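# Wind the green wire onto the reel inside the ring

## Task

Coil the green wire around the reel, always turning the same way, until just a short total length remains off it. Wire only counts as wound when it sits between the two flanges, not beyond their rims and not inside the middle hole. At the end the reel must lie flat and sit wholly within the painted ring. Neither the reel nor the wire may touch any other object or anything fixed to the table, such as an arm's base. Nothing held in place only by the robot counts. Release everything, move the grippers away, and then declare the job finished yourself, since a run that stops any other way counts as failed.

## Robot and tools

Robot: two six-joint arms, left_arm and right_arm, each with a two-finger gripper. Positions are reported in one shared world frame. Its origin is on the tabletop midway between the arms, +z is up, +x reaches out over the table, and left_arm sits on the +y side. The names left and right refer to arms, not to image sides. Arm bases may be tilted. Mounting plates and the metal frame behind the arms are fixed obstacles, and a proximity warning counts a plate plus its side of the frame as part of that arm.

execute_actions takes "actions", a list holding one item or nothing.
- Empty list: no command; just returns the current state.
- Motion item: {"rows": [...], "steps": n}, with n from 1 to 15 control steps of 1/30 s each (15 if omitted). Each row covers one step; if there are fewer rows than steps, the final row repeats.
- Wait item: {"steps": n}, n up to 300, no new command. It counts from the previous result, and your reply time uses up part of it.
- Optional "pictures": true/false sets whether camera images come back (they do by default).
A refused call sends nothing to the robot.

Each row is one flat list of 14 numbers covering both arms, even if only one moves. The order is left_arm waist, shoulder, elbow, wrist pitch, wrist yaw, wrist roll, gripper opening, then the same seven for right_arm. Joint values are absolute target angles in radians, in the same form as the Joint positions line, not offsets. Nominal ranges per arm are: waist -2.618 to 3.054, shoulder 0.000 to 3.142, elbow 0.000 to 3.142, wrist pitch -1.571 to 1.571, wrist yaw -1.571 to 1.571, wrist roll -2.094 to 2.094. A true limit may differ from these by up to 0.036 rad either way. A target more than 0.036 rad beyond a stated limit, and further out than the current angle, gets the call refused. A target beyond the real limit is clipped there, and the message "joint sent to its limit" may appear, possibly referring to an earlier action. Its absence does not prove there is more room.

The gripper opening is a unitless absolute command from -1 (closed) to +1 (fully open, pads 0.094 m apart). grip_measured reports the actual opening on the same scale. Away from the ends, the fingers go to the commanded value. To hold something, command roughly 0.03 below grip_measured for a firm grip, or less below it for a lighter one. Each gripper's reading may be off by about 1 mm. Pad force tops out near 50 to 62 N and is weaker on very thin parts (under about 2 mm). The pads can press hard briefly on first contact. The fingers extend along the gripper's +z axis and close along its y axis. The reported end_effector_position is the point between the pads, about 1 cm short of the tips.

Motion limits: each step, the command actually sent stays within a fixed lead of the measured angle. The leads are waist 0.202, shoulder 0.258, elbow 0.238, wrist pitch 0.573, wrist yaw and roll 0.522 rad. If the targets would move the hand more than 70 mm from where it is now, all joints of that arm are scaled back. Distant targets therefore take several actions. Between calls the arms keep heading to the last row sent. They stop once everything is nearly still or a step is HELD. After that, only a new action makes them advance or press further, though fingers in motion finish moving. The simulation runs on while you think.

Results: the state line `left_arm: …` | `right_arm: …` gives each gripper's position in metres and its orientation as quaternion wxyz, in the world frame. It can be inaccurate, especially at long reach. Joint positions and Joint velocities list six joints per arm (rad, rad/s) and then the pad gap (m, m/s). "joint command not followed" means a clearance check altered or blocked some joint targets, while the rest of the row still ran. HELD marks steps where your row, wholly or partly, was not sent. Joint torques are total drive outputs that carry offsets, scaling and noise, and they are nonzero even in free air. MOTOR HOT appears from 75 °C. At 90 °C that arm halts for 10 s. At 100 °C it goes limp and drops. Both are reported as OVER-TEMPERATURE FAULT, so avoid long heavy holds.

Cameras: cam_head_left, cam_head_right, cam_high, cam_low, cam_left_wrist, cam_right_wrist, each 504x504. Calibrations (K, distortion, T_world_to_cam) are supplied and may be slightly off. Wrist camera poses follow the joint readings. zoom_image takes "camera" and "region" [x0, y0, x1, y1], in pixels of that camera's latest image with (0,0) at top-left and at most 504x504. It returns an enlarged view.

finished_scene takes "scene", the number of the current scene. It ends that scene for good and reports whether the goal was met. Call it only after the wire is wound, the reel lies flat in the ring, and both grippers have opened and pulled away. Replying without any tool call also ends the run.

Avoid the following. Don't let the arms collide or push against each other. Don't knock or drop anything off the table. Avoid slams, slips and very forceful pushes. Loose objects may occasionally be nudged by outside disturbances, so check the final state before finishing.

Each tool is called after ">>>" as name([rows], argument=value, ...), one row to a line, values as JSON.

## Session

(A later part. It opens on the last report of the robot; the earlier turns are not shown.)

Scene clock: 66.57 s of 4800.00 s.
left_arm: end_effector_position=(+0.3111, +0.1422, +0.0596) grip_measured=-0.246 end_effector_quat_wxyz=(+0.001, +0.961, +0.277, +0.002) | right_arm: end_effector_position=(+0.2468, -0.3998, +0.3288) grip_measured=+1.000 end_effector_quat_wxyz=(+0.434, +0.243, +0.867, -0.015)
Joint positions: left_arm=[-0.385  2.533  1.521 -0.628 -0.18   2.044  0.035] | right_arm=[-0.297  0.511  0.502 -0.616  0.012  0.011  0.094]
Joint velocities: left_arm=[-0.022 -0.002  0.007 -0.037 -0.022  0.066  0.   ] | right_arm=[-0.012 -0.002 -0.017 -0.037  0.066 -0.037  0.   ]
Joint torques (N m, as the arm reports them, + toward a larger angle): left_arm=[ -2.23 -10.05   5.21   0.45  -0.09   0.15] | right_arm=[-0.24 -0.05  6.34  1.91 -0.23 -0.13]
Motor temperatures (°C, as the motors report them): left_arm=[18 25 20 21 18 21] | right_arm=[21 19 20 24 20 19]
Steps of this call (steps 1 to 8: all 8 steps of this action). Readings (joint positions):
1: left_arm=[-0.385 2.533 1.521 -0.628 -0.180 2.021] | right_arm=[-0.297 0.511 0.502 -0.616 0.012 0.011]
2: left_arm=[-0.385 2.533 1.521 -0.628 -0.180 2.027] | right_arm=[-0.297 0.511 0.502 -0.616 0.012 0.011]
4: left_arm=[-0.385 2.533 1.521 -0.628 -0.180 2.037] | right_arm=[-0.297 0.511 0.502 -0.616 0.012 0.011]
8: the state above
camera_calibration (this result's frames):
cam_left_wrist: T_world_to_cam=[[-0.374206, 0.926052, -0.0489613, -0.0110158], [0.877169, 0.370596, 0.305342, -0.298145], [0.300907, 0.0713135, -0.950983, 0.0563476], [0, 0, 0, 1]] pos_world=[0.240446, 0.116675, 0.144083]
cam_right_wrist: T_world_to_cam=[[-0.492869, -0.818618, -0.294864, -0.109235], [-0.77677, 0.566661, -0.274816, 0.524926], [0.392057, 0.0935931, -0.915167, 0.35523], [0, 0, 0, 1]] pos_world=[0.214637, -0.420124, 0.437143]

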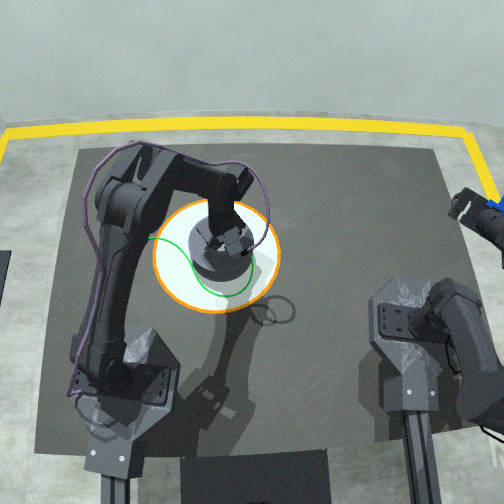

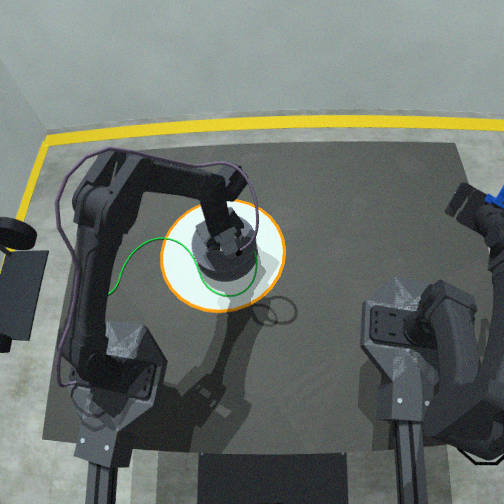

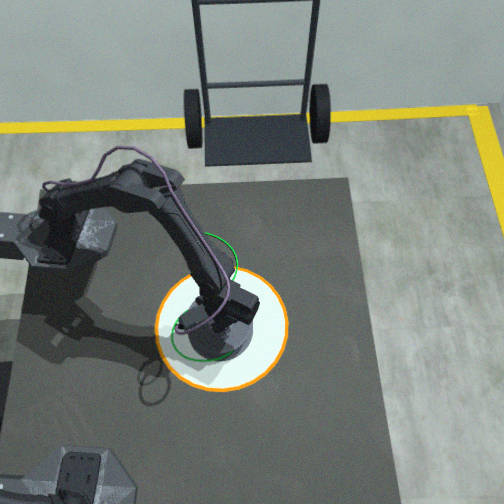

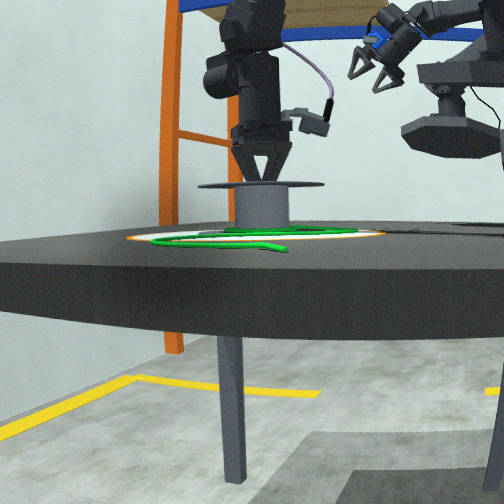

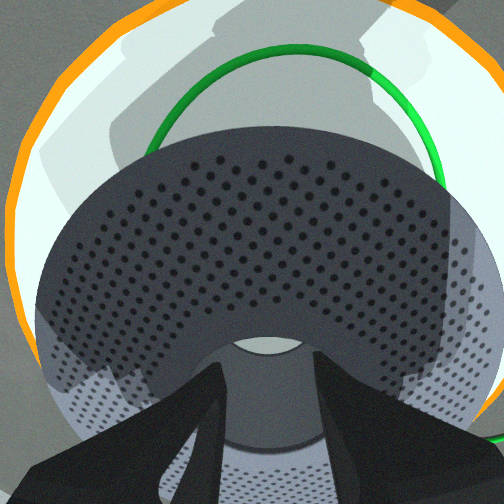

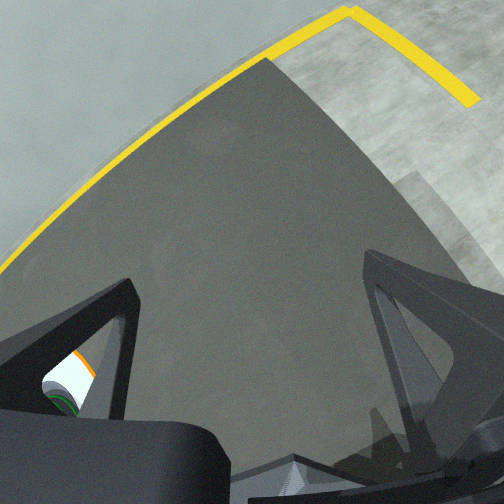

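>>> execute_actions([
  {"rows":[[-0.382,2.53,1.525,-0.625,-0.184,-2.06,-0.235,-0.3,0.5,0.5,-0.6,0,0,1]],"steps":15},
], pictures=false)

>>> execute_actions([
  {"steps":34},
], pictures=false)

>>> execute_actions([
  {"rows":[[-0.382,2.53,1.525,-0.625,-0.184,-2.06,-0.5,-0.3,0.5,0.5,-0.6,0,0,1],[-0.382,2.53,1.525,-0.625,-0.184,-2.06,-0.5,-0.3,0.5,0.5,-0.6,0,0,1],[-0.382,2.53,1.525,-0.625,-0.184,-2.06,-0.5,-0.3,0.5,0.5,-0.6,0,0,1],[-0.382,2.53,1.525,-0.625,-0.184,2.06,-0.5,-0.3,0.5,0.5,-0.6,0,0,1]],"steps":15},
], pictures=false)

>>> execute_actions([
  {"steps":35},
], pictures=false)

>>> execute_actions([
  {"rows":[[-0.382,2.53,1.525,-0.625,-0.184,2.06,-0.4,-0.3,0.5,0.5,-0.6,0,0,1],[-0.382,2.53,1.525,-0.625,-0.184,2.06,-0.32,-0.3,0.5,0.5,-0.6,0,0,1],[-0.382,2.53,1.525,-0.625,-0.184,2.06,-0.27,-0.3,0.5,0.5,-0.6,0,0,1],[-0.382,2.53,1.525,-0.625,-0.184,2.06,-0.232,-0.3,0.5,0.5,-0.6,0,0,1]],"steps":8},
])

>>> zoom_image(camera="cam_head_right", region=[100, 190, 300, 330])

>>> zoom_image(camera="cam_low", region=[140, 170, 400, 260])

Scene clock: 71.07 s of 4800.00 s.
left_arm: end_effector_position=(+0.3111, +0.1423, +0.0596) grip_measured=-0.245 end_effector_quat_wxyz=(+0.002, +0.547, +0.837, +0.001) | right_arm: end_effector_position=(+0.2468, -0.3998, +0.3288) grip_measured=+1.000 end_effector_quat_wxyz=(+0.434, +0.243, +0.867, -0.015)
Joint positions: left_arm=[-0.385  2.533  1.521 -0.628 -0.181  0.619  0.035] | right_arm=[-0.297  0.511  0.502 -0.616  0.012  0.011  0.094]
Joint velocities: left_arm=[ 0.012 -0.002  0.012 -0.007 -0.051 -2.762 -0.001] | right_arm=[-0.007  0.007  0.007  0.022 -0.007  0.081  0.   ]
Joint torques (N m, as the arm reports them, + toward a larger angle): left_arm=[-1.84 -9.92  5.38  0.41 -0.05 -0.1 ] | right_arm=[-0.26 -0.06  6.28  1.91 -0.23 -0.12]
Motor temperatures (°C, as the motors report them): left_arm=[18 25 20 21 18 21] | right_arm=[21 19 20 24 20 19]
Steps of this call (steps 1 to 15: the robot went on to your last target; steps 16 to 90: nothing new was sent; then 1.00 s passed at rest; steps 91 to 105: all 15 steps of this action). Readings (joint positions):
91: left_arm=[-0.385 2.533 1.521 -0.628 -0.180 1.975] | right_arm=[-0.297 0.511 0.502 -0.616 0.012 0.011]
92: left_arm=[-0.385 2.533 1.521 -0.628 -0.180 1.877] | right_arm=[-0.297 0.511 0.502 -0.616 0.012 0.011]
94: left_arm=[-0.385 2.533 1.521 -0.628 -0.181 1.684] | right_arm=[-0.297 0.511 0.502 -0.616 0.012 0.011]
98: left_arm=[-0.385 2.533 1.521 -0.628 -0.181 1.296] | right_arm=[-0.297 0.511 0.502 -0.616 0.012 0.011]
105: the state above

Scene clock: 72.20 s of 4800.00 s.
left_arm: end_effector_position=(+0.3105, +0.1418, +0.0596) grip_measured=-0.245 end_effector_quat_wxyz=(+0.001, +0.670, -0.742, +0.002) | right_arm: end_effector_position=(+0.2468, -0.3998, +0.3288) grip_measured=+1.000 end_effector_quat_wxyz=(+0.434, +0.243, +0.867, -0.015)
Joint positions: left_arm=[-0.385  2.533  1.521 -0.629 -0.177 -2.007  0.035] | right_arm=[-0.297  0.511  0.502 -0.616  0.012  0.011  0.094]
Joint velocities: left_arm=[ 0.012 -0.007  0.002 -0.007  0.066 -0.3   -0.001] | right_arm=[-0.012 -0.022  0.012  0.007 -0.007  0.022  0.   ]
Joint torques (N m, as the arm reports them, + toward a larger angle): left_arm=[-1.92 -9.96  5.16  0.47 -0.14 -0.15] | right_arm=[-0.23 -0.07  6.36  1.91 -0.23 -0.13]
Motor temperatures (°C, as the motors report them): left_arm=[18 25 20 21 18 21] | right_arm=[21 19 20 24 20 19]
Steps of this call (steps 1 to 34: the robot went on to your last target). Readings (joint positions):
1: left_arm=[-0.385 2.533 1.521 -0.628 -0.180 0.522] | right_arm=[-0.297 0.511 0.502 -0.616 0.012 0.011]
2: left_arm=[-0.385 2.533 1.521 -0.628 -0.180 0.426] | right_arm=[-0.297 0.511 0.502 -0.616 0.012 0.011]
4: left_arm=[-0.385 2.533 1.521 -0.629 -0.180 0.232] | right_arm=[-0.297 0.511 0.502 -0.616 0.012 0.011]
8: left_arm=[-0.385 2.533 1.521 -0.629 -0.178 -0.154] | right_arm=[-0.297 0.511 0.502 -0.616 0.012 0.011]
34: the state above

Scene clock: 72.70 s of 4800.00 s.
left_arm: end_effector_position=(+0.3109, +0.1416, +0.0596) grip_measured=-0.499 end_effector_quat_wxyz=(+0.001, -0.168, +0.986, -0.002) | right_arm: end_effector_position=(+0.2468, -0.3998, +0.3288) grip_measured=+1.000 end_effector_quat_wxyz=(+0.434, +0.243, +0.867, -0.015)
Joint positions: left_arm=[-0.385  2.533  1.521 -0.628 -0.177 -0.875  0.024] | right_arm=[-0.297  0.511  0.502 -0.616  0.012  0.011  0.094]
Joint velocities: left_arm=[-0.012 -0.012  0.007 -0.022 -0.007  2.791 -0.   ] | right_arm=[-0.007 -0.022 -0.027  0.007  0.007  0.051  0.   ]
Joint torques (N m, as the arm reports them, + toward a larger angle): left_arm=[-1.95 -9.98  5.34  0.42 -0.1   0.03] | right_arm=[-0.21 -0.08  6.34  1.9  -0.23 -0.14]
Motor temperatures (°C, as the motors report them): left_arm=[18 25 20 21 18 21] | right_arm=[21 19 20 24 20 19]
Steps of this call (steps 1 to 15: all 15 steps of this action). Readings (joint positions):
1: left_arm=[-0.385 2.533 1.521 -0.629 -0.177 -2.016] | right_arm=[-0.297 0.511 0.502 -0.616 0.012 0.011]
2: left_arm=[-0.385 2.533 1.521 -0.628 -0.177 -2.023] | right_arm=[-0.297 0.511 0.502 -0.616 0.012 0.011]
4: left_arm=[-0.385 2.533 1.521 -0.628 -0.177 -1.956] | right_arm=[-0.297 0.511 0.502 -0.616 0.012 0.011]
8: left_arm=[-0.385 2.533 1.521 -0.628 -0.177 -1.562] | right_arm=[-0.297 0.511 0.502 -0.616 0.012 0.011]
15: the state above

Scene clock: 73.87 s of 4800.00 s.
left_arm: end_effector_position=(+0.3112, +0.1421, +0.0596) grip_measured=-0.499 end_effector_quat_wxyz=(+0.001, +0.955, +0.296, +0.002) | right_arm: end_effector_position=(+0.2468, -0.3998, +0.3288) grip_measured=+1.000 end_effector_quat_wxyz=(+0.434, +0.243, +0.867, -0.015)
Joint positions: left_arm=[-0.385  2.533  1.521 -0.628 -0.18   2.003  0.024] | right_arm=[-0.297  0.511  0.502 -0.616  0.012  0.011  0.094]
Joint velocities: left_arm=[ 0.012 -0.007 -0.012 -0.022  0.007  0.388 -0.001] | right_arm=[-0.007 -0.012  0.002 -0.037 -0.037  0.007  0.   ]
Joint torques (N m, as the arm reports them, + toward a larger angle): left_arm=[-2.05 -9.91  5.34  0.45 -0.1   0.1 ] | right_arm=[-0.26 -0.06  6.33  1.91 -0.23 -0.13]
Motor temperatures (°C, as the motors report them): left_arm=[18 25 20 21 18 21] | right_arm=[21 19 20 24 20 19]
Steps of this call (steps 1 to 35: the robot went on to your last target). Readings (joint positions):
1: left_arm=[-0.385 2.533 1.521 -0.628 -0.177 -0.777] | right_arm=[-0.297 0.511 0.502 -0.616 0.012 0.011]
2: left_arm=[-0.385 2.533 1.521 -0.628 -0.177 -0.679] | right_arm=[-0.297 0.511 0.502 -0.616 0.012 0.011]
4: left_arm=[-0.385 2.533 1.521 -0.628 -0.177 -0.482] | right_arm=[-0.297 0.511 0.502 -0.616 0.012 0.011]
8: left_arm=[-0.385 2.533 1.521 -0.628 -0.177 -0.090] | right_arm=[-0.297 0.511 0.502 -0.616 0.012 0.011]
35: the state above

Scene clock: 74.13 s of 4800.00 s.
left_arm: end_effector_position=(+0.3112, +0.1421, +0.0596) grip_measured=-0.244 end_effector_quat_wxyz=(+0.001, +0.961, +0.278, +0.002) | right_arm: end_effector_position=(+0.2468, -0.3998, +0.3288) grip_measured=+1.000 end_effector_quat_wxyz=(+0.434, +0.243, +0.867, -0.015)
Joint positions: left_arm=[-0.385  2.533  1.521 -0.628 -0.18   2.042  0.036] | right_arm=[-0.297  0.511  0.502 -0.616  0.012  0.011  0.094]
Joint velocities: left_arm=[ 0.007 -0.002 -0.022  0.051 -0.037 -0.022 -0.001] | right_arm=[ 0.002  0.012  0.012  0.022 -0.11   0.037  0.   ]
Joint torques (N m, as the arm reports them, + toward a larger angle): left_arm=[ -2.07 -10.04   5.32   0.43  -0.12   0.18] | right_arm=[-0.24 -0.08  6.34  1.91 -0.23 -0.13]
Motor temperatures (°C, as the motors report them): left_arm=[18 25 20 21 18 21] | right_arm=[21 19 20 25 20 19]
Steps of this call (steps 1 to 8: all 8 steps of this action). Readings (joint positions):
1: left_arm=[-0.385 2.533 1.521 -0.628 -0.180 2.012] | right_arm=[-0.297 0.511 0.502 -0.616 0.012 0.011]
2: left_arm=[-0.385 2.533 1.521 -0.628 -0.180 2.021] | right_arm=[-0.297 0.511 0.502 -0.616 0.012 0.011]
4: left_arm=[-0.385 2.533 1.521 -0.628 -0.180 2.032] | right_arm=[-0.297 0.511 0.502 -0.616 0.012 0.011]
8: the state above
camera_calibration (this result's frames):
cam_left_wrist: T_world_to_cam=[[-0.376027, 0.925286, -0.0494964, -0.0101927], [0.876397, 0.372488, 0.305256, -0.29817], [0.300886, 0.0714059, -0.950983, 0.0563353], [0, 0, 0, 1]] pos_world=[0.240532, 0.116473, 0.144087]
cam_right_wrist: T_world_to_cam=[[-0.492869, -0.818618, -0.294864, -0.109235], [-0.77677, 0.566661, -0.274816, 0.524926], [0.392057, 0.0935931, -0.915167, 0.35523], [0, 0, 0, 1]] pos_world=[0.214637, -0.420124, 0.437143]

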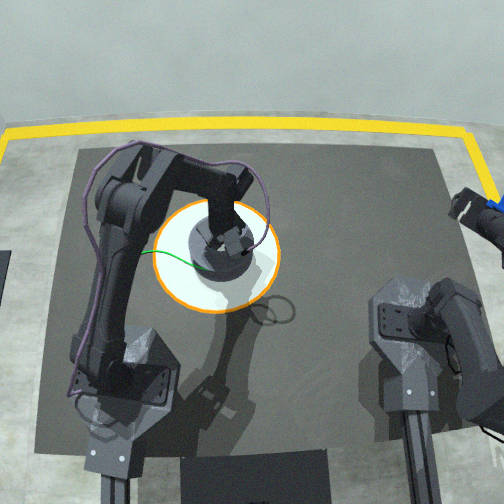

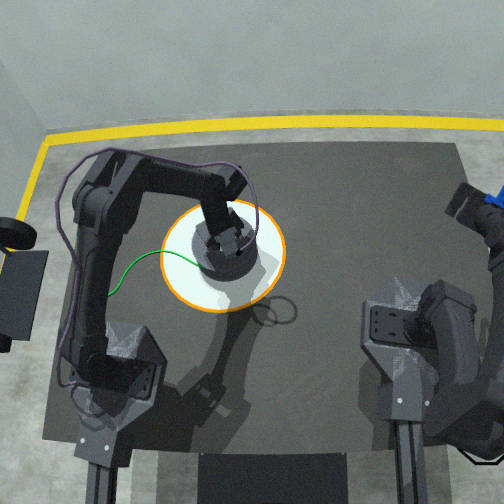

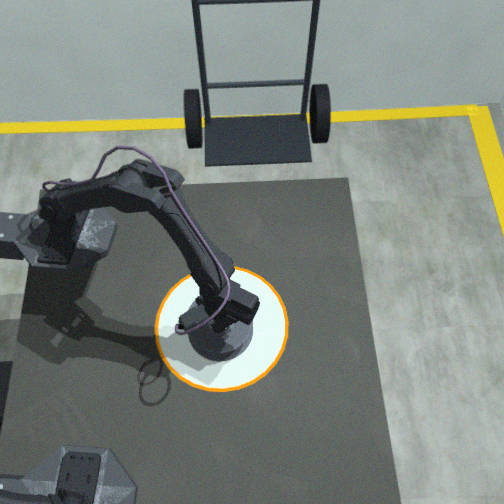

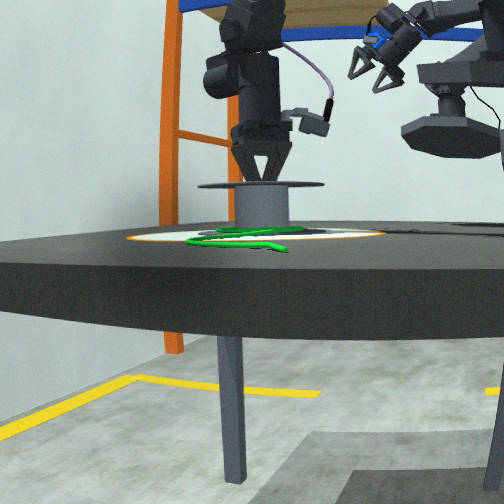

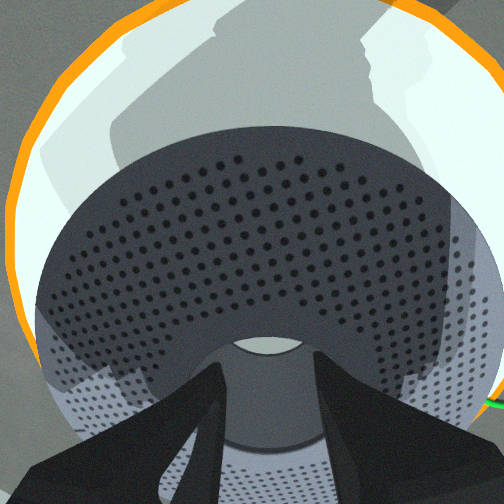

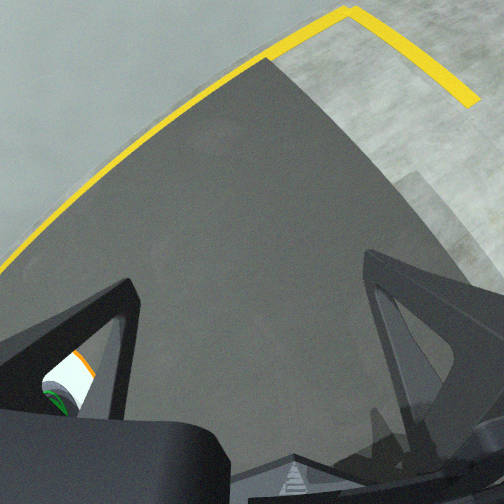

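Region (100, 190, 300, 330) of cam_head_right's 504x504 image, scaled by 2.520, with more detail than that image has; it fills the top 353 rows of this view, and the rest is white.

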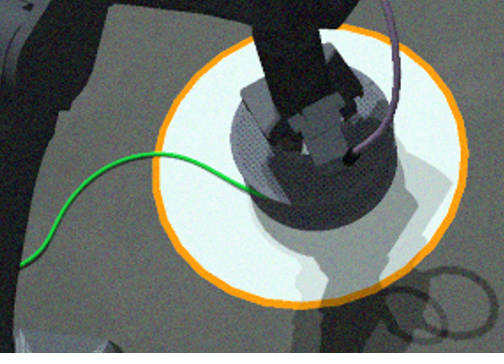

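Region (140, 170, 400, 260) of cam_low's 504x504 image, scaled by 1.938, with more detail than that image has; it fills the top 174 rows of this view, and the rest is white.

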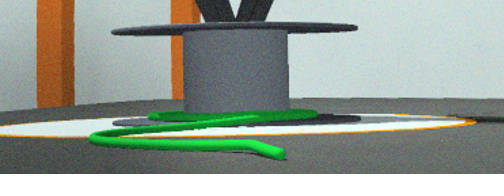

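Climbing well. Two more strokes.

>>> execute_actions([
  {"rows":[[-0.382,2.53,1.525,-0.625,-0.184,-2.06,-0.232,-0.3,0.5,0.5,-0.6,0,0,1]],"steps":15},
], pictures=false)

>>> execute_actions([
  {"steps":34},
], pictures=false)

>>> execute_actions([
  {"rows":[[-0.382,2.53,1.525,-0.625,-0.184,-2.06,-0.5,-0.3,0.5,0.5,-0.6,0,0,1],[-0.382,2.53,1.525,-0.625,-0.184,-2.06,-0.5,-0.3,0.5,0.5,-0.6,0,0,1],[-0.382,2.53,1.525,-0.625,-0.184,-2.06,-0.5,-0.3,0.5,0.5,-0.6,0,0,1],[-0.382,2.53,1.525,-0.625,-0.184,2.06,-0.5,-0.3,0.5,0.5,-0.6,0,0,1]],"steps":15},
], pictures=false)

>>> execute_actions([
  {"steps":35},
], pictures=false)

>>> execute_actions([
  {"rows":[[-0.382,2.53,1.525,-0.625,-0.184,2.06,-0.4,-0.3,0.5,0.5,-0.6,0,0,1],[-0.382,2.53,1.525,-0.625,-0.184,2.06,-0.32,-0.3,0.5,0.5,-0.6,0,0,1],[-0.382,2.53,1.525,-0.625,-0.184,2.06,-0.27,-0.3,0.5,0.5,-0.6,0,0,1],[-0.382,2.53,1.525,-0.625,-0.184,2.06,-0.232,-0.3,0.5,0.5,-0.6,0,0,1]],"steps":8},
], pictures=false)

>>> execute_actions([
  {"rows":[[-0.382,2.53,1.525,-0.625,-0.184,-2.06,-0.232,-0.3,0.5,0.5,-0.6,0,0,1]],"steps":15},
], pictures=false)

>>> execute_actions([
  {"steps":34},
])

>>> zoom_image(camera="cam_low", region=[140, 170, 400, 260])

Scene clock: 80.77 s of 4800.00 s.
left_arm: end_effector_position=(+0.3110, +0.1423, +0.0596) grip_measured=-0.243 end_effector_quat_wxyz=(+0.002, +0.547, +0.837, +0.001) | right_arm: end_effector_position=(+0.2468, -0.3998, +0.3288) grip_measured=+1.000 end_effector_quat_wxyz=(+0.434, +0.243, +0.867, -0.015)
Joint positions: left_arm=[-0.385  2.533  1.521 -0.628 -0.18   0.62   0.036] | right_arm=[-0.297  0.511  0.502 -0.616  0.012  0.011  0.094]
Joint velocities: left_arm=[-0.007 -0.027 -0.002 -0.037 -0.022 -2.777 -0.   ] | right_arm=[-0.027 -0.012  0.022  0.066  0.022 -0.007  0.   ]
Joint torques (N m, as the arm reports them, + toward a larger angle): left_arm=[-1.96 -9.99  5.3   0.42 -0.11 -0.2 ] | right_arm=[-0.25 -0.05  6.31  1.91 -0.23 -0.13]
Motor temperatures (°C, as the motors report them): left_arm=[18 25 20 21 18 21] | right_arm=[21 19 20 25 20 19]
Steps of this call (steps 1 to 15: the robot went on to your last target; steps 16 to 90: nothing new was sent; then 3.13 s passed at rest; steps 91 to 105: all 15 steps of this action). Readings (joint positions):
91: left_arm=[-0.385 2.533 1.521 -0.628 -0.180 1.975] | right_arm=[-0.297 0.511 0.502 -0.616 0.012 0.011]
92: left_arm=[-0.385 2.533 1.521 -0.628 -0.180 1.877] | right_arm=[-0.297 0.511 0.502 -0.616 0.012 0.011]
94: left_arm=[-0.385 2.533 1.521 -0.628 -0.180 1.684] | right_arm=[-0.297 0.511 0.502 -0.616 0.012 0.011]
98: left_arm=[-0.385 2.533 1.521 -0.628 -0.180 1.297] | right_arm=[-0.297 0.511 0.502 -0.616 0.012 0.011]
105: the state above

Scene clock: 81.90 s of 4800.00 s.
left_arm: end_effector_position=(+0.3105, +0.1418, +0.0596) grip_measured=-0.242 end_effector_quat_wxyz=(+0.001, +0.670, -0.742, +0.002) | right_arm: end_effector_position=(+0.2468, -0.3998, +0.3288) grip_measured=+1.000 end_effector_quat_wxyz=(+0.434, +0.243, +0.867, -0.015)
Joint positions: left_arm=[-0.385  2.533  1.521 -0.629 -0.177 -2.007  0.036] | right_arm=[-0.297  0.511  0.502 -0.616  0.012  0.011  0.094]
Joint velocities: left_arm=[-0.002 -0.002 -0.007 -0.022  0.007 -0.359 -0.   ] | right_arm=[-0.012 -0.007  0.007 -0.022  0.022  0.022  0.   ]
Joint torques (N m, as the arm reports them, + toward a larger angle): left_arm=[ -2.15 -10.1    5.28   0.47  -0.14  -0.14] | right_arm=[-0.24 -0.05  6.32  1.91 -0.23 -0.13]
Motor temperatures (°C, as the motors report them): left_arm=[18 25 20 21 18 21] | right_arm=[21 19 20 25 20 19]
Steps of this call (steps 1 to 34: the robot went on to your last target). Readings (joint positions):
1: left_arm=[-0.385 2.533 1.521 -0.629 -0.180 0.523] | right_arm=[-0.297 0.511 0.502 -0.616 0.012 0.011]
2: left_arm=[-0.385 2.533 1.521 -0.629 -0.180 0.426] | right_arm=[-0.297 0.511 0.502 -0.616 0.012 0.011]
4: left_arm=[-0.385 2.533 1.521 -0.629 -0.179 0.233] | right_arm=[-0.297 0.511 0.502 -0.616 0.012 0.011]
8: left_arm=[-0.385 2.533 1.521 -0.629 -0.178 -0.153] | right_arm=[-0.297 0.511 0.502 -0.616 0.012 0.011]
34: the state above

Scene clock: 82.40 s of 4800.00 s.
left_arm: end_effector_position=(+0.3108, +0.1415, +0.0596) grip_measured=-0.499 end_effector_quat_wxyz=(+0.001, -0.168, +0.986, -0.002) | right_arm: end_effector_position=(+0.2468, -0.3998, +0.3288) grip_measured=+1.000 end_effector_quat_wxyz=(+0.434, +0.243, +0.867, -0.015)
Joint positions: left_arm=[-0.385  2.533  1.521 -0.628 -0.176 -0.875  0.024] | right_arm=[-0.297  0.511  0.502 -0.616  0.012  0.011  0.094]
Joint velocities: left_arm=[-0.007 -0.017 -0.007  0.022 -0.051  2.777  0.001] | right_arm=[-0.002 -0.022  0.002  0.037  0.022 -0.022  0.   ]
Joint torques (N m, as the arm reports them, + toward a larger angle): left_arm=[-2.07 -9.75  5.16  0.45 -0.12  0.07] | right_arm=[-0.23 -0.1   6.34  1.9  -0.23 -0.14]
Motor temperatures (°C, as the motors report them): left_arm=[18 25 20 21 18 21] | right_arm=[21 19 20 25 20 19]
Steps of this call (steps 1 to 15: all 15 steps of this action). Readings (joint positions):
1: left_arm=[-0.385 2.533 1.521 -0.629 -0.177 -2.015] | right_arm=[-0.297 0.511 0.502 -0.616 0.012 0.011]
2: left_arm=[-0.385 2.533 1.521 -0.628 -0.177 -2.023] | right_arm=[-0.297 0.511 0.502 -0.616 0.012 0.011]
4: left_arm=[-0.385 2.533 1.521 -0.628 -0.176 -1.956] | right_arm=[-0.297 0.511 0.502 -0.616 0.012 0.011]
8: left_arm=[-0.385 2.533 1.521 -0.628 -0.176 -1.562] | right_arm=[-0.297 0.511 0.502 -0.616 0.012 0.011]
15: the state above

Scene clock: 83.57 s of 4800.00 s.
left_arm: end_effector_position=(+0.3112, +0.1421, +0.0596) grip_measured=-0.499 end_effector_quat_wxyz=(+0.001, +0.955, +0.296, +0.002) | right_arm: end_effector_position=(+0.2468, -0.3998, +0.3288) grip_measured=+1.000 end_effector_quat_wxyz=(+0.434, +0.243, +0.867, -0.015)
Joint positions: left_arm=[-0.385  2.533  1.521 -0.628 -0.18   2.003  0.024] | right_arm=[-0.297  0.511  0.502 -0.616  0.012  0.011  0.094]
Joint velocities: left_arm=[-0.007 -0.007 -0.002 -0.037  0.007  0.33  -0.   ] | right_arm=[-0.027 -0.022 -0.022 -0.037 -0.037 -0.037  0.   ]
Joint torques (N m, as the arm reports them, + toward a larger angle): left_arm=[-2.04 -9.93  5.31  0.43 -0.07  0.1 ] | right_arm=[-0.25 -0.08  6.34  1.91 -0.23 -0.14]
Motor temperatures (°C, as the motors report them): left_arm=[18 25 20 21 18 21] | right_arm=[21 19 20 25 20 19]
Steps of this call (steps 1 to 35: the robot went on to your last target). Readings (joint positions):
1: left_arm=[-0.385 2.533 1.521 -0.628 -0.176 -0.777] | right_arm=[-0.297 0.511 0.502 -0.616 0.012 0.011]
2: left_arm=[-0.385 2.533 1.521 -0.628 -0.176 -0.679] | right_arm=[-0.297 0.511 0.502 -0.616 0.012 0.011]
4: left_arm=[-0.385 2.533 1.521 -0.628 -0.176 -0.482] | right_arm=[-0.297 0.511 0.502 -0.616 0.012 0.011]
8: left_arm=[-0.385 2.533 1.521 -0.628 -0.177 -0.090] | right_arm=[-0.297 0.511 0.502 -0.616 0.012 0.011]
35: the state above

Scene clock: 83.83 s of 4800.00 s.
left_arm: end_effector_position=(+0.3112, +0.1421, +0.0596) grip_measured=-0.244 end_effector_quat_wxyz=(+0.001, +0.961, +0.278, +0.002) | right_arm: end_effector_position=(+0.2468, -0.3998, +0.3288) grip_measured=+1.000 end_effector_quat_wxyz=(+0.434, +0.243, +0.867, -0.015)
Joint positions: left_arm=[-0.385  2.533  1.521 -0.628 -0.18   2.042  0.036] | right_arm=[-0.297  0.511  0.502 -0.616  0.012  0.011  0.094]
Joint velocities: left_arm=[-0.007  0.002 -0.002 -0.007 -0.022  0.022  0.   ] | right_arm=[ 0.002  0.002  0.002 -0.007  0.037 -0.051  0.   ]
Joint torques (N m, as the arm reports them, + toward a larger angle): left_arm=[ -2.08 -10.01   5.21   0.43  -0.08   0.12] | right_arm=[-0.27 -0.05  6.33  1.91 -0.23 -0.14]
Motor temperatures (°C, as the motors report them): left_arm=[18 25 20 21 18 21] | right_arm=[21 19 20 25 20 19]
Steps of this call (steps 1 to 8: all 8 steps of this action). Readings (joint positions):
1: left_arm=[-0.385 2.533 1.521 -0.628 -0.180 2.013] | right_arm=[-0.297 0.511 0.502 -0.616 0.012 0.011]
2: left_arm=[-0.385 2.533 1.521 -0.628 -0.180 2.021] | right_arm=[-0.297 0.511 0.502 -0.616 0.012 0.011]
4: left_arm=[-0.385 2.533 1.521 -0.628 -0.180 2.032] | right_arm=[-0.297 0.511 0.502 -0.616 0.012 0.011]
8: the state above

Scene clock: 84.33 s of 4800.00 s.
left_arm: end_effector_position=(+0.3109, +0.1422, +0.0596) grip_measured=-0.243 end_effector_quat_wxyz=(+0.001, +0.544, +0.839, +0.001) | right_arm: end_effector_position=(+0.2468, -0.3998, +0.3288) grip_measured=+1.000 end_effector_quat_wxyz=(+0.434, +0.243, +0.867, -0.015)
Joint positions: left_arm=[-0.385  2.533  1.521 -0.629 -0.18   0.613  0.036] | right_arm=[-0.297  0.511  0.502 -0.616  0.012  0.011  0.094]
Joint velocities: left_arm=[-0.007 -0.017 -0.002 -0.007 -0.051 -2.762  0.001] | right_arm=[-0.012  0.007 -0.012  0.037 -0.037  0.007  0.   ]
Joint torques (N m, as the arm reports them, + toward a larger angle): left_arm=[ -1.91 -10.06   5.31   0.44  -0.1   -0.14] | right_arm=[-0.23 -0.06  6.32  1.91 -0.23 -0.13]
Motor temperatures (°C, as the motors report them): left_arm=[18 25 20 21 18 21] | right_arm=[21 19 20 25 20 19]
Steps of this call (steps 1 to 15: all 15 steps of this action). Readings (joint positions):
1: left_arm=[-0.385 2.533 1.521 -0.628 -0.180 1.970] | right_arm=[-0.297 0.511 0.502 -0.616 0.012 0.011]
2: left_arm=[-0.385 2.533 1.521 -0.628 -0.180 1.872] | right_arm=[-0.297 0.511 0.502 -0.616 0.012 0.011]
4: left_arm=[-0.385 2.533 1.521 -0.628 -0.180 1.678] | right_arm=[-0.297 0.511 0.502 -0.616 0.012 0.011]
8: left_arm=[-0.385 2.533 1.521 -0.628 -0.180 1.291] | right_arm=[-0.297 0.511 0.502 -0.616 0.012 0.011]
15: the state above

Scene clock: 85.47 s of 4800.00 s.
left_arm: end_effector_position=(+0.3104, +0.1416, +0.0596) grip_measured=-0.242 end_effector_quat_wxyz=(+0.001, +0.670, -0.742, +0.002) | right_arm: end_effector_position=(+0.2468, -0.3998, +0.3288) grip_measured=+1.000 end_effector_quat_wxyz=(+0.434, +0.243, +0.867, -0.015)
Joint positions: left_arm=[-0.385  2.533  1.521 -0.629 -0.175 -2.007  0.036] | right_arm=[-0.297  0.511  0.502 -0.616  0.012  0.011  0.094]
Joint velocities: left_arm=[-0.017 -0.002 -0.007 -0.022 -0.022 -0.256 -0.   ] | right_arm=[-0.002 -0.007  0.017  0.051 -0.095 -0.022  0.   ]
Joint torques (N m, as the arm reports them, + toward a larger angle): left_arm=[-2.02 -9.95  5.11  0.42 -0.1  -0.11] | right_arm=[-0.25 -0.05  6.32  1.92 -0.23 -0.14]
Motor temperatures (°C, as the motors report them): left_arm=[18 25 20 21 18 21] | right_arm=[21 19 20 25 20 19]
Steps of this call (steps 1 to 34: the robot went on to your last target). Readings (joint positions):
1: left_arm=[-0.385 2.533 1.521 -0.629 -0.180 0.516] | right_arm=[-0.297 0.511 0.502 -0.616 0.012 0.011]
2: left_arm=[-0.385 2.533 1.521 -0.629 -0.179 0.419] | right_arm=[-0.297 0.511 0.502 -0.616 0.012 0.011]
4: left_arm=[-0.385 2.533 1.521 -0.629 -0.178 0.226] | right_arm=[-0.297 0.511 0.502 -0.616 0.012 0.011]
8: left_arm=[-0.385 2.533 1.521 -0.629 -0.177 -0.161] | right_arm=[-0.297 0.511 0.502 -0.616 0.012 0.011]
34: the state above
camera_calibration (this result's frames):
cam_left_wrist: T_world_to_cam=[[0.960688, -0.273882, -0.0454656, -0.255408], [-0.24756, -0.919197, 0.306252, 0.234411], [-0.125669, -0.282957, -0.950864, 0.239178], [0, 0, 0, 1]] pos_world=[0.333455, 0.213196, 0.144024]
cam_right_wrist: T_world_to_cam=[[-0.492869, -0.818618, -0.294864, -0.109235], [-0.77677, 0.566661, -0.274816, 0.524926], [0.392057, 0.0935931, -0.915167, 0.35523], [0, 0, 0, 1]] pos_world=[0.214637, -0.420124, 0.437143]

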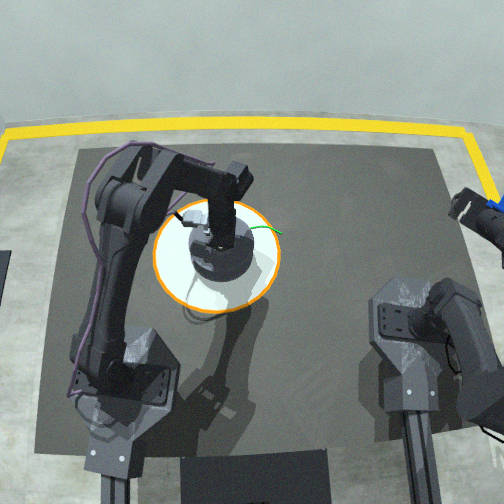

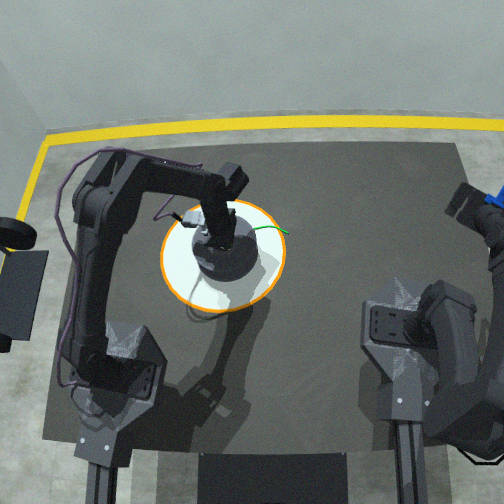

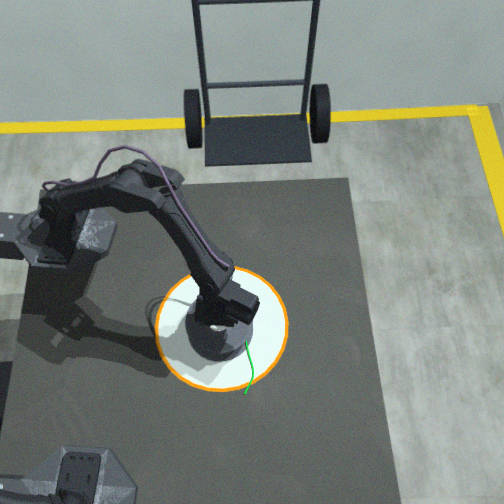

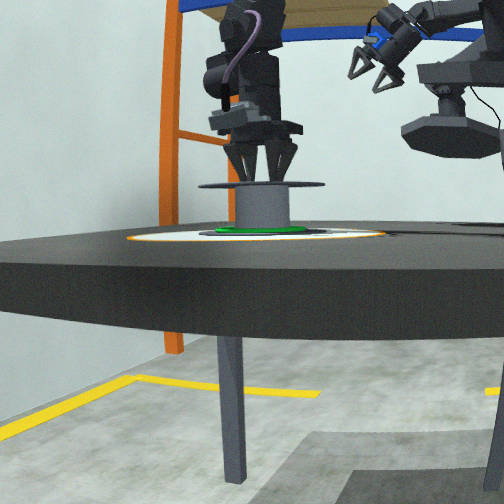

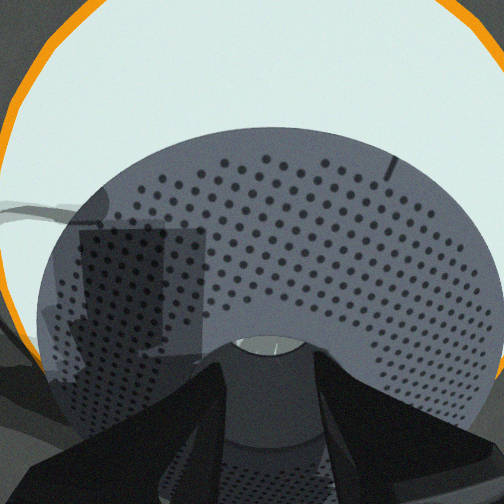

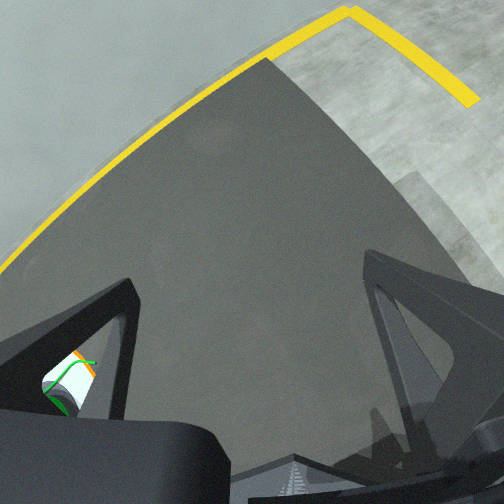

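Region (140, 170, 400, 260) of cam_low's 504x504 image, scaled by 1.938, with more detail than that image has; it fills the top 174 rows of this view, and the rest is white.

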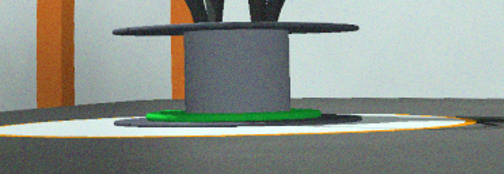

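>>> execute_actions([
  {"rows":[[-0.382,2.53,1.525,-0.625,-0.184,-2.06,-0.5,-0.3,0.5,0.5,-0.6,0,0,1],[-0.382,2.53,1.525,-0.625,-0.184,-2.06,-0.5,-0.3,0.5,0.5,-0.6,0,0,1],[-0.382,2.53,1.525,-0.625,-0.184,-2.06,-0.5,-0.3,0.5,0.5,-0.6,0,0,1],[-0.382,2.53,1.525,-0.625,-0.184,2.06,-0.5,-0.3,0.5,0.5,-0.6,0,0,1]],"steps":15},
], pictures=false)

>>> execute_actions([
  {"steps":35},
], pictures=false)

>>> execute_actions([
  {"rows":[[-0.382,2.53,1.525,-0.625,-0.184,2.06,-0.4,-0.3,0.5,0.5,-0.6,0,0,1],[-0.382,2.53,1.525,-0.625,-0.184,2.06,-0.32,-0.3,0.5,0.5,-0.6,0,0,1],[-0.382,2.53,1.525,-0.625,-0.184,2.06,-0.27,-0.3,0.5,0.5,-0.6,0,0,1],[-0.382,2.53,1.525,-0.625,-0.184,2.06,-0.232,-0.3,0.5,0.5,-0.6,0,0,1]],"steps":8},
], pictures=false)

>>> execute_actions([
  {"rows":[[-0.382,2.53,1.525,-0.625,-0.184,-2.06,-0.232,-0.3,0.5,0.5,-0.6,0,0,1]],"steps":15},
], pictures=false)

>>> execute_actions([
  {"steps":34},
])

>>> zoom_image(camera="cam_head_left", region=[140, 190, 300, 330])

Scene clock: 91.50 s of 4800.00 s.
left_arm: end_effector_position=(+0.3108, +0.1414, +0.0596) grip_measured=-0.499 end_effector_quat_wxyz=(+0.000, -0.177, +0.984, -0.003) | right_arm: end_effector_position=(+0.2468, -0.3998, +0.3288) grip_measured=+1.000 end_effector_quat_wxyz=(+0.434, +0.243, +0.867, -0.015)
Joint positions: left_arm=[-0.385  2.533  1.521 -0.628 -0.175 -0.893  0.024] | right_arm=[-0.297  0.511  0.502 -0.616  0.012  0.011  0.094]
Joint velocities: left_arm=[-0.022 -0.002  0.002  0.022 -0.022  2.85  -0.001] | right_arm=[-0.002 -0.007 -0.022 -0.066 -0.022 -0.007  0.   ]
Joint torques (N m, as the arm reports them, + toward a larger angle): left_arm=[-1.7  -9.94  5.21  0.44 -0.12 -0.02] | right_arm=[-0.25 -0.06  6.33  1.91 -0.23 -0.14]
Motor temperatures (°C, as the motors report them): left_arm=[18 25 20 21 18 21] | right_arm=[21 19 20 25 20 19]
Steps of this call (steps 1 to 30: the robot went on to your last target; steps 31 to 100: nothing new was sent; then 2.20 s passed at rest; steps 101 to 115: all 15 steps of this action). Readings (joint positions):
101: left_arm=[-0.385 2.533 1.521 -0.629 -0.175 -2.045] | right_arm=[-0.297 0.511 0.502 -0.616 0.012 0.011]
102: left_arm=[-0.385 2.533 1.521 -0.628 -0.175 -2.046] | right_arm=[-0.297 0.511 0.502 -0.616 0.012 0.011]
104: left_arm=[-0.385 2.533 1.521 -0.628 -0.175 -1.974] | right_arm=[-0.297 0.511 0.502 -0.616 0.012 0.011]
108: left_arm=[-0.385 2.533 1.521 -0.628 -0.175 -1.580] | right_arm=[-0.297 0.511 0.502 -0.616 0.012 0.011]
115: the state above

Scene clock: 92.67 s of 4800.00 s.
left_arm: end_effector_position=(+0.3112, +0.1422, +0.0596) grip_measured=-0.499 end_effector_quat_wxyz=(+0.001, +0.955, +0.297, +0.002) | right_arm: end_effector_position=(+0.2468, -0.3998, +0.3288) grip_measured=+1.000 end_effector_quat_wxyz=(+0.434, +0.243, +0.867, -0.015)
Joint positions: left_arm=[-0.385  2.533  1.521 -0.628 -0.18   2.     0.024] | right_arm=[-0.297  0.511  0.502 -0.616  0.012  0.011  0.094]
Joint velocities: left_arm=[ 0.002  0.007 -0.012  0.007  0.066  0.388 -0.001] | right_arm=[ 0.002 -0.007  0.012 -0.095  0.081  0.007  0.   ]
Joint torques (N m, as the arm reports them, + toward a larger angle): left_arm=[-1.99 -9.94  5.55  0.43 -0.07  0.04] | right_arm=[-0.23 -0.06  6.3   1.91 -0.23 -0.13]
Motor temperatures (°C, as the motors report them): left_arm=[18 25 20 21 18 21] | right_arm=[21 19 20 25 20 19]
Steps of this call (steps 1 to 35: the robot went on to your last target). Readings (joint positions):
1: left_arm=[-0.385 2.533 1.521 -0.628 -0.175 -0.795] | right_arm=[-0.297 0.511 0.502 -0.616 0.012 0.011]
2: left_arm=[-0.385 2.533 1.521 -0.628 -0.175 -0.697] | right_arm=[-0.297 0.511 0.502 -0.616 0.012 0.011]
4: left_arm=[-0.385 2.533 1.521 -0.628 -0.175 -0.500] | right_arm=[-0.297 0.511 0.502 -0.616 0.012 0.011]
8: left_arm=[-0.385 2.533 1.521 -0.628 -0.175 -0.108] | right_arm=[-0.297 0.511 0.502 -0.616 0.012 0.011]
35: the state above

Scene clock: 92.93 s of 4800.00 s.
left_arm: end_effector_position=(+0.3113, +0.1421, +0.0596) grip_measured=-0.245 end_effector_quat_wxyz=(+0.001, +0.961, +0.278, +0.002) | right_arm: end_effector_position=(+0.2468, -0.3998, +0.3288) grip_measured=+1.000 end_effector_quat_wxyz=(+0.434, +0.243, +0.867, -0.015)
Joint positions: left_arm=[-0.385  2.533  1.521 -0.627 -0.18   2.041  0.035] | right_arm=[-0.297  0.511  0.502 -0.616  0.012  0.011  0.094]
Joint velocities: left_arm=[ 0.002 -0.007 -0.007  0.007 -0.007  0.095 -0.001] | right_arm=[ 0.002 -0.007 -0.012  0.037 -0.051  0.051  0.   ]
Joint torques (N m, as the arm reports them, + toward a larger angle): left_arm=[ -1.93 -10.02   5.24   0.46  -0.03   0.14] | right_arm=[-0.27 -0.04  6.32  1.91 -0.24 -0.13]
Motor temperatures (°C, as the motors report them): left_arm=[18 25 20 21 18 21] | right_arm=[21 19 20 25 20 19]
Steps of this call (steps 1 to 8: all 8 steps of this action). Readings (joint positions):
1: left_arm=[-0.385 2.533 1.521 -0.628 -0.180 2.011] | right_arm=[-0.297 0.511 0.502 -0.616 0.012 0.011]
2: left_arm=[-0.385 2.533 1.521 -0.628 -0.180 2.019] | right_arm=[-0.297 0.511 0.502 -0.616 0.012 0.011]
4: left_arm=[-0.385 2.533 1.521 -0.627 -0.180 2.031] | right_arm=[-0.297 0.511 0.502 -0.616 0.012 0.011]
8: the state above

Scene clock: 93.43 s of 4800.00 s.
left_arm: end_effector_position=(+0.3109, +0.1422, +0.0596) grip_measured=-0.243 end_effector_quat_wxyz=(+0.001, +0.544, +0.839, +0.000) | right_arm: end_effector_position=(+0.2468, -0.3998, +0.3288) grip_measured=+1.000 end_effector_quat_wxyz=(+0.434, +0.243, +0.867, -0.015)
Joint positions: left_arm=[-0.385  2.533  1.521 -0.629 -0.18   0.612  0.036] | right_arm=[-0.297  0.511  0.502 -0.616  0.012  0.011  0.094]
Joint velocities: left_arm=[-0.012  0.012 -0.022 -0.022 -0.022 -2.85  -0.   ] | right_arm=[ 0.007 -0.007 -0.017  0.037  0.066  0.081  0.   ]
Joint torques (N m, as the arm reports them, + toward a larger angle): left_arm=[-1.97 -9.92  5.28  0.44 -0.11 -0.13] | right_arm=[-0.25 -0.05  6.29  1.91 -0.24 -0.12]
Motor temperatures (°C, as the motors report them): left_arm=[18 25 20 21 18 21] | right_arm=[21 19 20 25 20 19]
Steps of this call (steps 1 to 15: all 15 steps of this action). Readings (joint positions):
1: left_arm=[-0.385 2.533 1.521 -0.627 -0.180 1.969] | right_arm=[-0.297 0.511 0.502 -0.616 0.012 0.011]
2: left_arm=[-0.385 2.533 1.521 -0.627 -0.180 1.871] | right_arm=[-0.297 0.511 0.502 -0.616 0.012 0.011]
4: left_arm=[-0.385 2.533 1.521 -0.627 -0.180 1.678] | right_arm=[-0.297 0.511 0.502 -0.616 0.012 0.011]
8: left_arm=[-0.385 2.533 1.521 -0.628 -0.180 1.290] | right_arm=[-0.297 0.511 0.502 -0.616 0.012 0.011]
15: the state above

Scene clock: 94.57 s of 4800.00 s.
left_arm: end_effector_position=(+0.3103, +0.1415, +0.0596) grip_measured=-0.243 end_effector_quat_wxyz=(+0.002, +0.671, -0.742, +0.002) | right_arm: end_effector_position=(+0.2468, -0.3998, +0.3288) grip_measured=+1.000 end_effector_quat_wxyz=(+0.434, +0.243, +0.867, -0.015)
Joint positions: left_arm=[-0.385  2.533  1.521 -0.629 -0.175 -2.008  0.036] | right_arm=[-0.297  0.511  0.502 -0.616  0.012  0.011  0.094]
Joint velocities: left_arm=[-0.007  0.007 -0.022 -0.037 -0.022 -0.227 -0.   ] | right_arm=[-0.017  0.002  0.007  0.022 -0.037  0.022  0.   ]
Joint torques (N m, as the arm reports them, + toward a larger angle): left_arm=[-2.01 -9.73  5.2   0.45 -0.13 -0.2 ] | right_arm=[-0.25 -0.05  6.34  1.91 -0.23 -0.14]
Motor temperatures (°C, as the motors report them): left_arm=[18 25 20 21 18 21] | right_arm=[21 19 20 25 20 19]
Steps of this call (steps 1 to 34: the robot went on to your last target). Readings (joint positions):
1: left_arm=[-0.385 2.533 1.521 -0.629 -0.179 0.516] | right_arm=[-0.297 0.511 0.502 -0.616 0.012 0.011]
2: left_arm=[-0.385 2.533 1.521 -0.629 -0.179 0.419] | right_arm=[-0.297 0.511 0.502 -0.616 0.012 0.011]
4: left_arm=[-0.385 2.533 1.521 -0.629 -0.178 0.226] | right_arm=[-0.297 0.511 0.502 -0.616 0.012 0.011]
8: left_arm=[-0.385 2.533 1.521 -0.629 -0.178 -0.161] | right_arm=[-0.297 0.511 0.502 -0.616 0.012 0.011]
34: the state above
camera_calibration (this result's frames):
cam_left_wrist: T_world_to_cam=[[0.960949, -0.272871, -0.0460293, -0.255473], [-0.246352, -0.919321, 0.306855, 0.233917], [-0.126047, -0.283533, -0.950643, 0.239326], [0, 0, 0, 1]] pos_world=[0.333289, 0.213191, 0.143975]
cam_right_wrist: T_world_to_cam=[[-0.492869, -0.818618, -0.294864, -0.109235], [-0.77677, 0.566661, -0.274816, 0.524926], [0.392057, 0.0935931, -0.915167, 0.35523], [0, 0, 0, 1]] pos_world=[0.214637, -0.420124, 0.437143]

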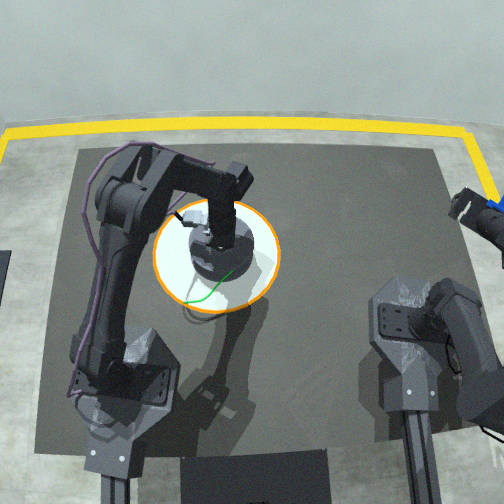

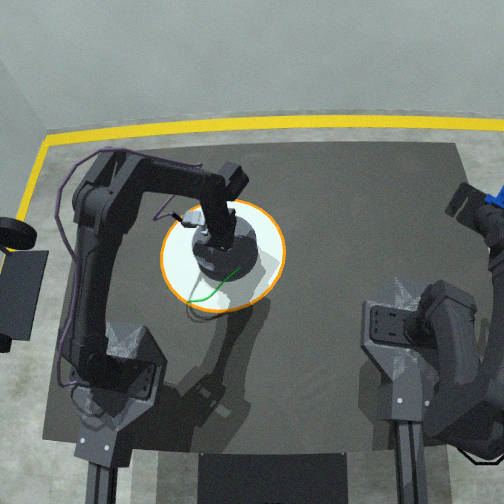

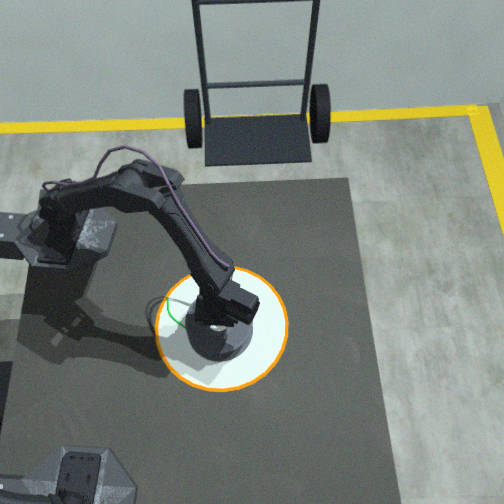

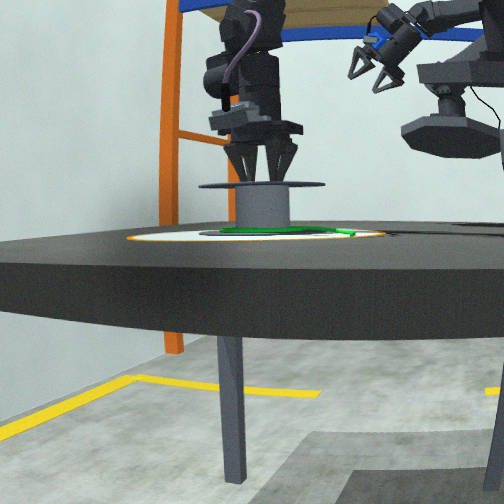

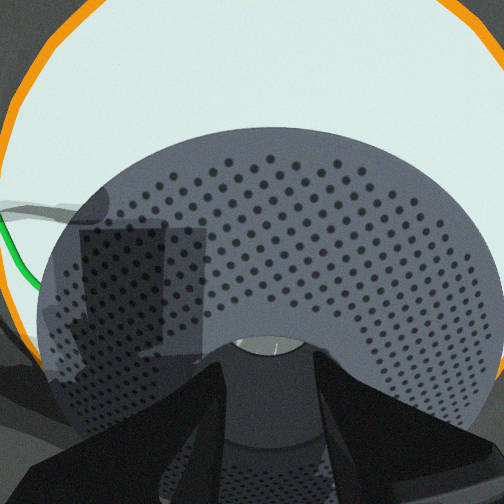

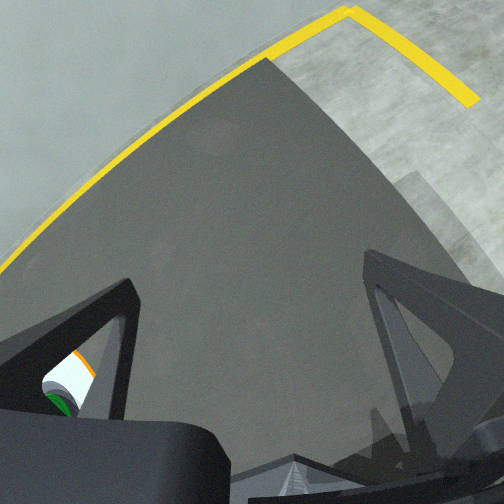

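Region (140, 190, 300, 330) of cam_head_left's 504x504 image, scaled by 3.150, with more detail than that image has; it fills the top 441 rows of this view, and the rest is white.

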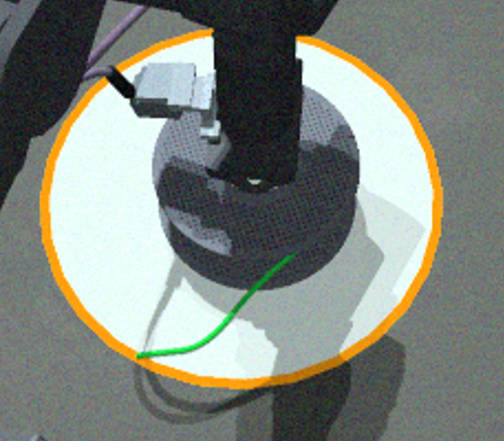

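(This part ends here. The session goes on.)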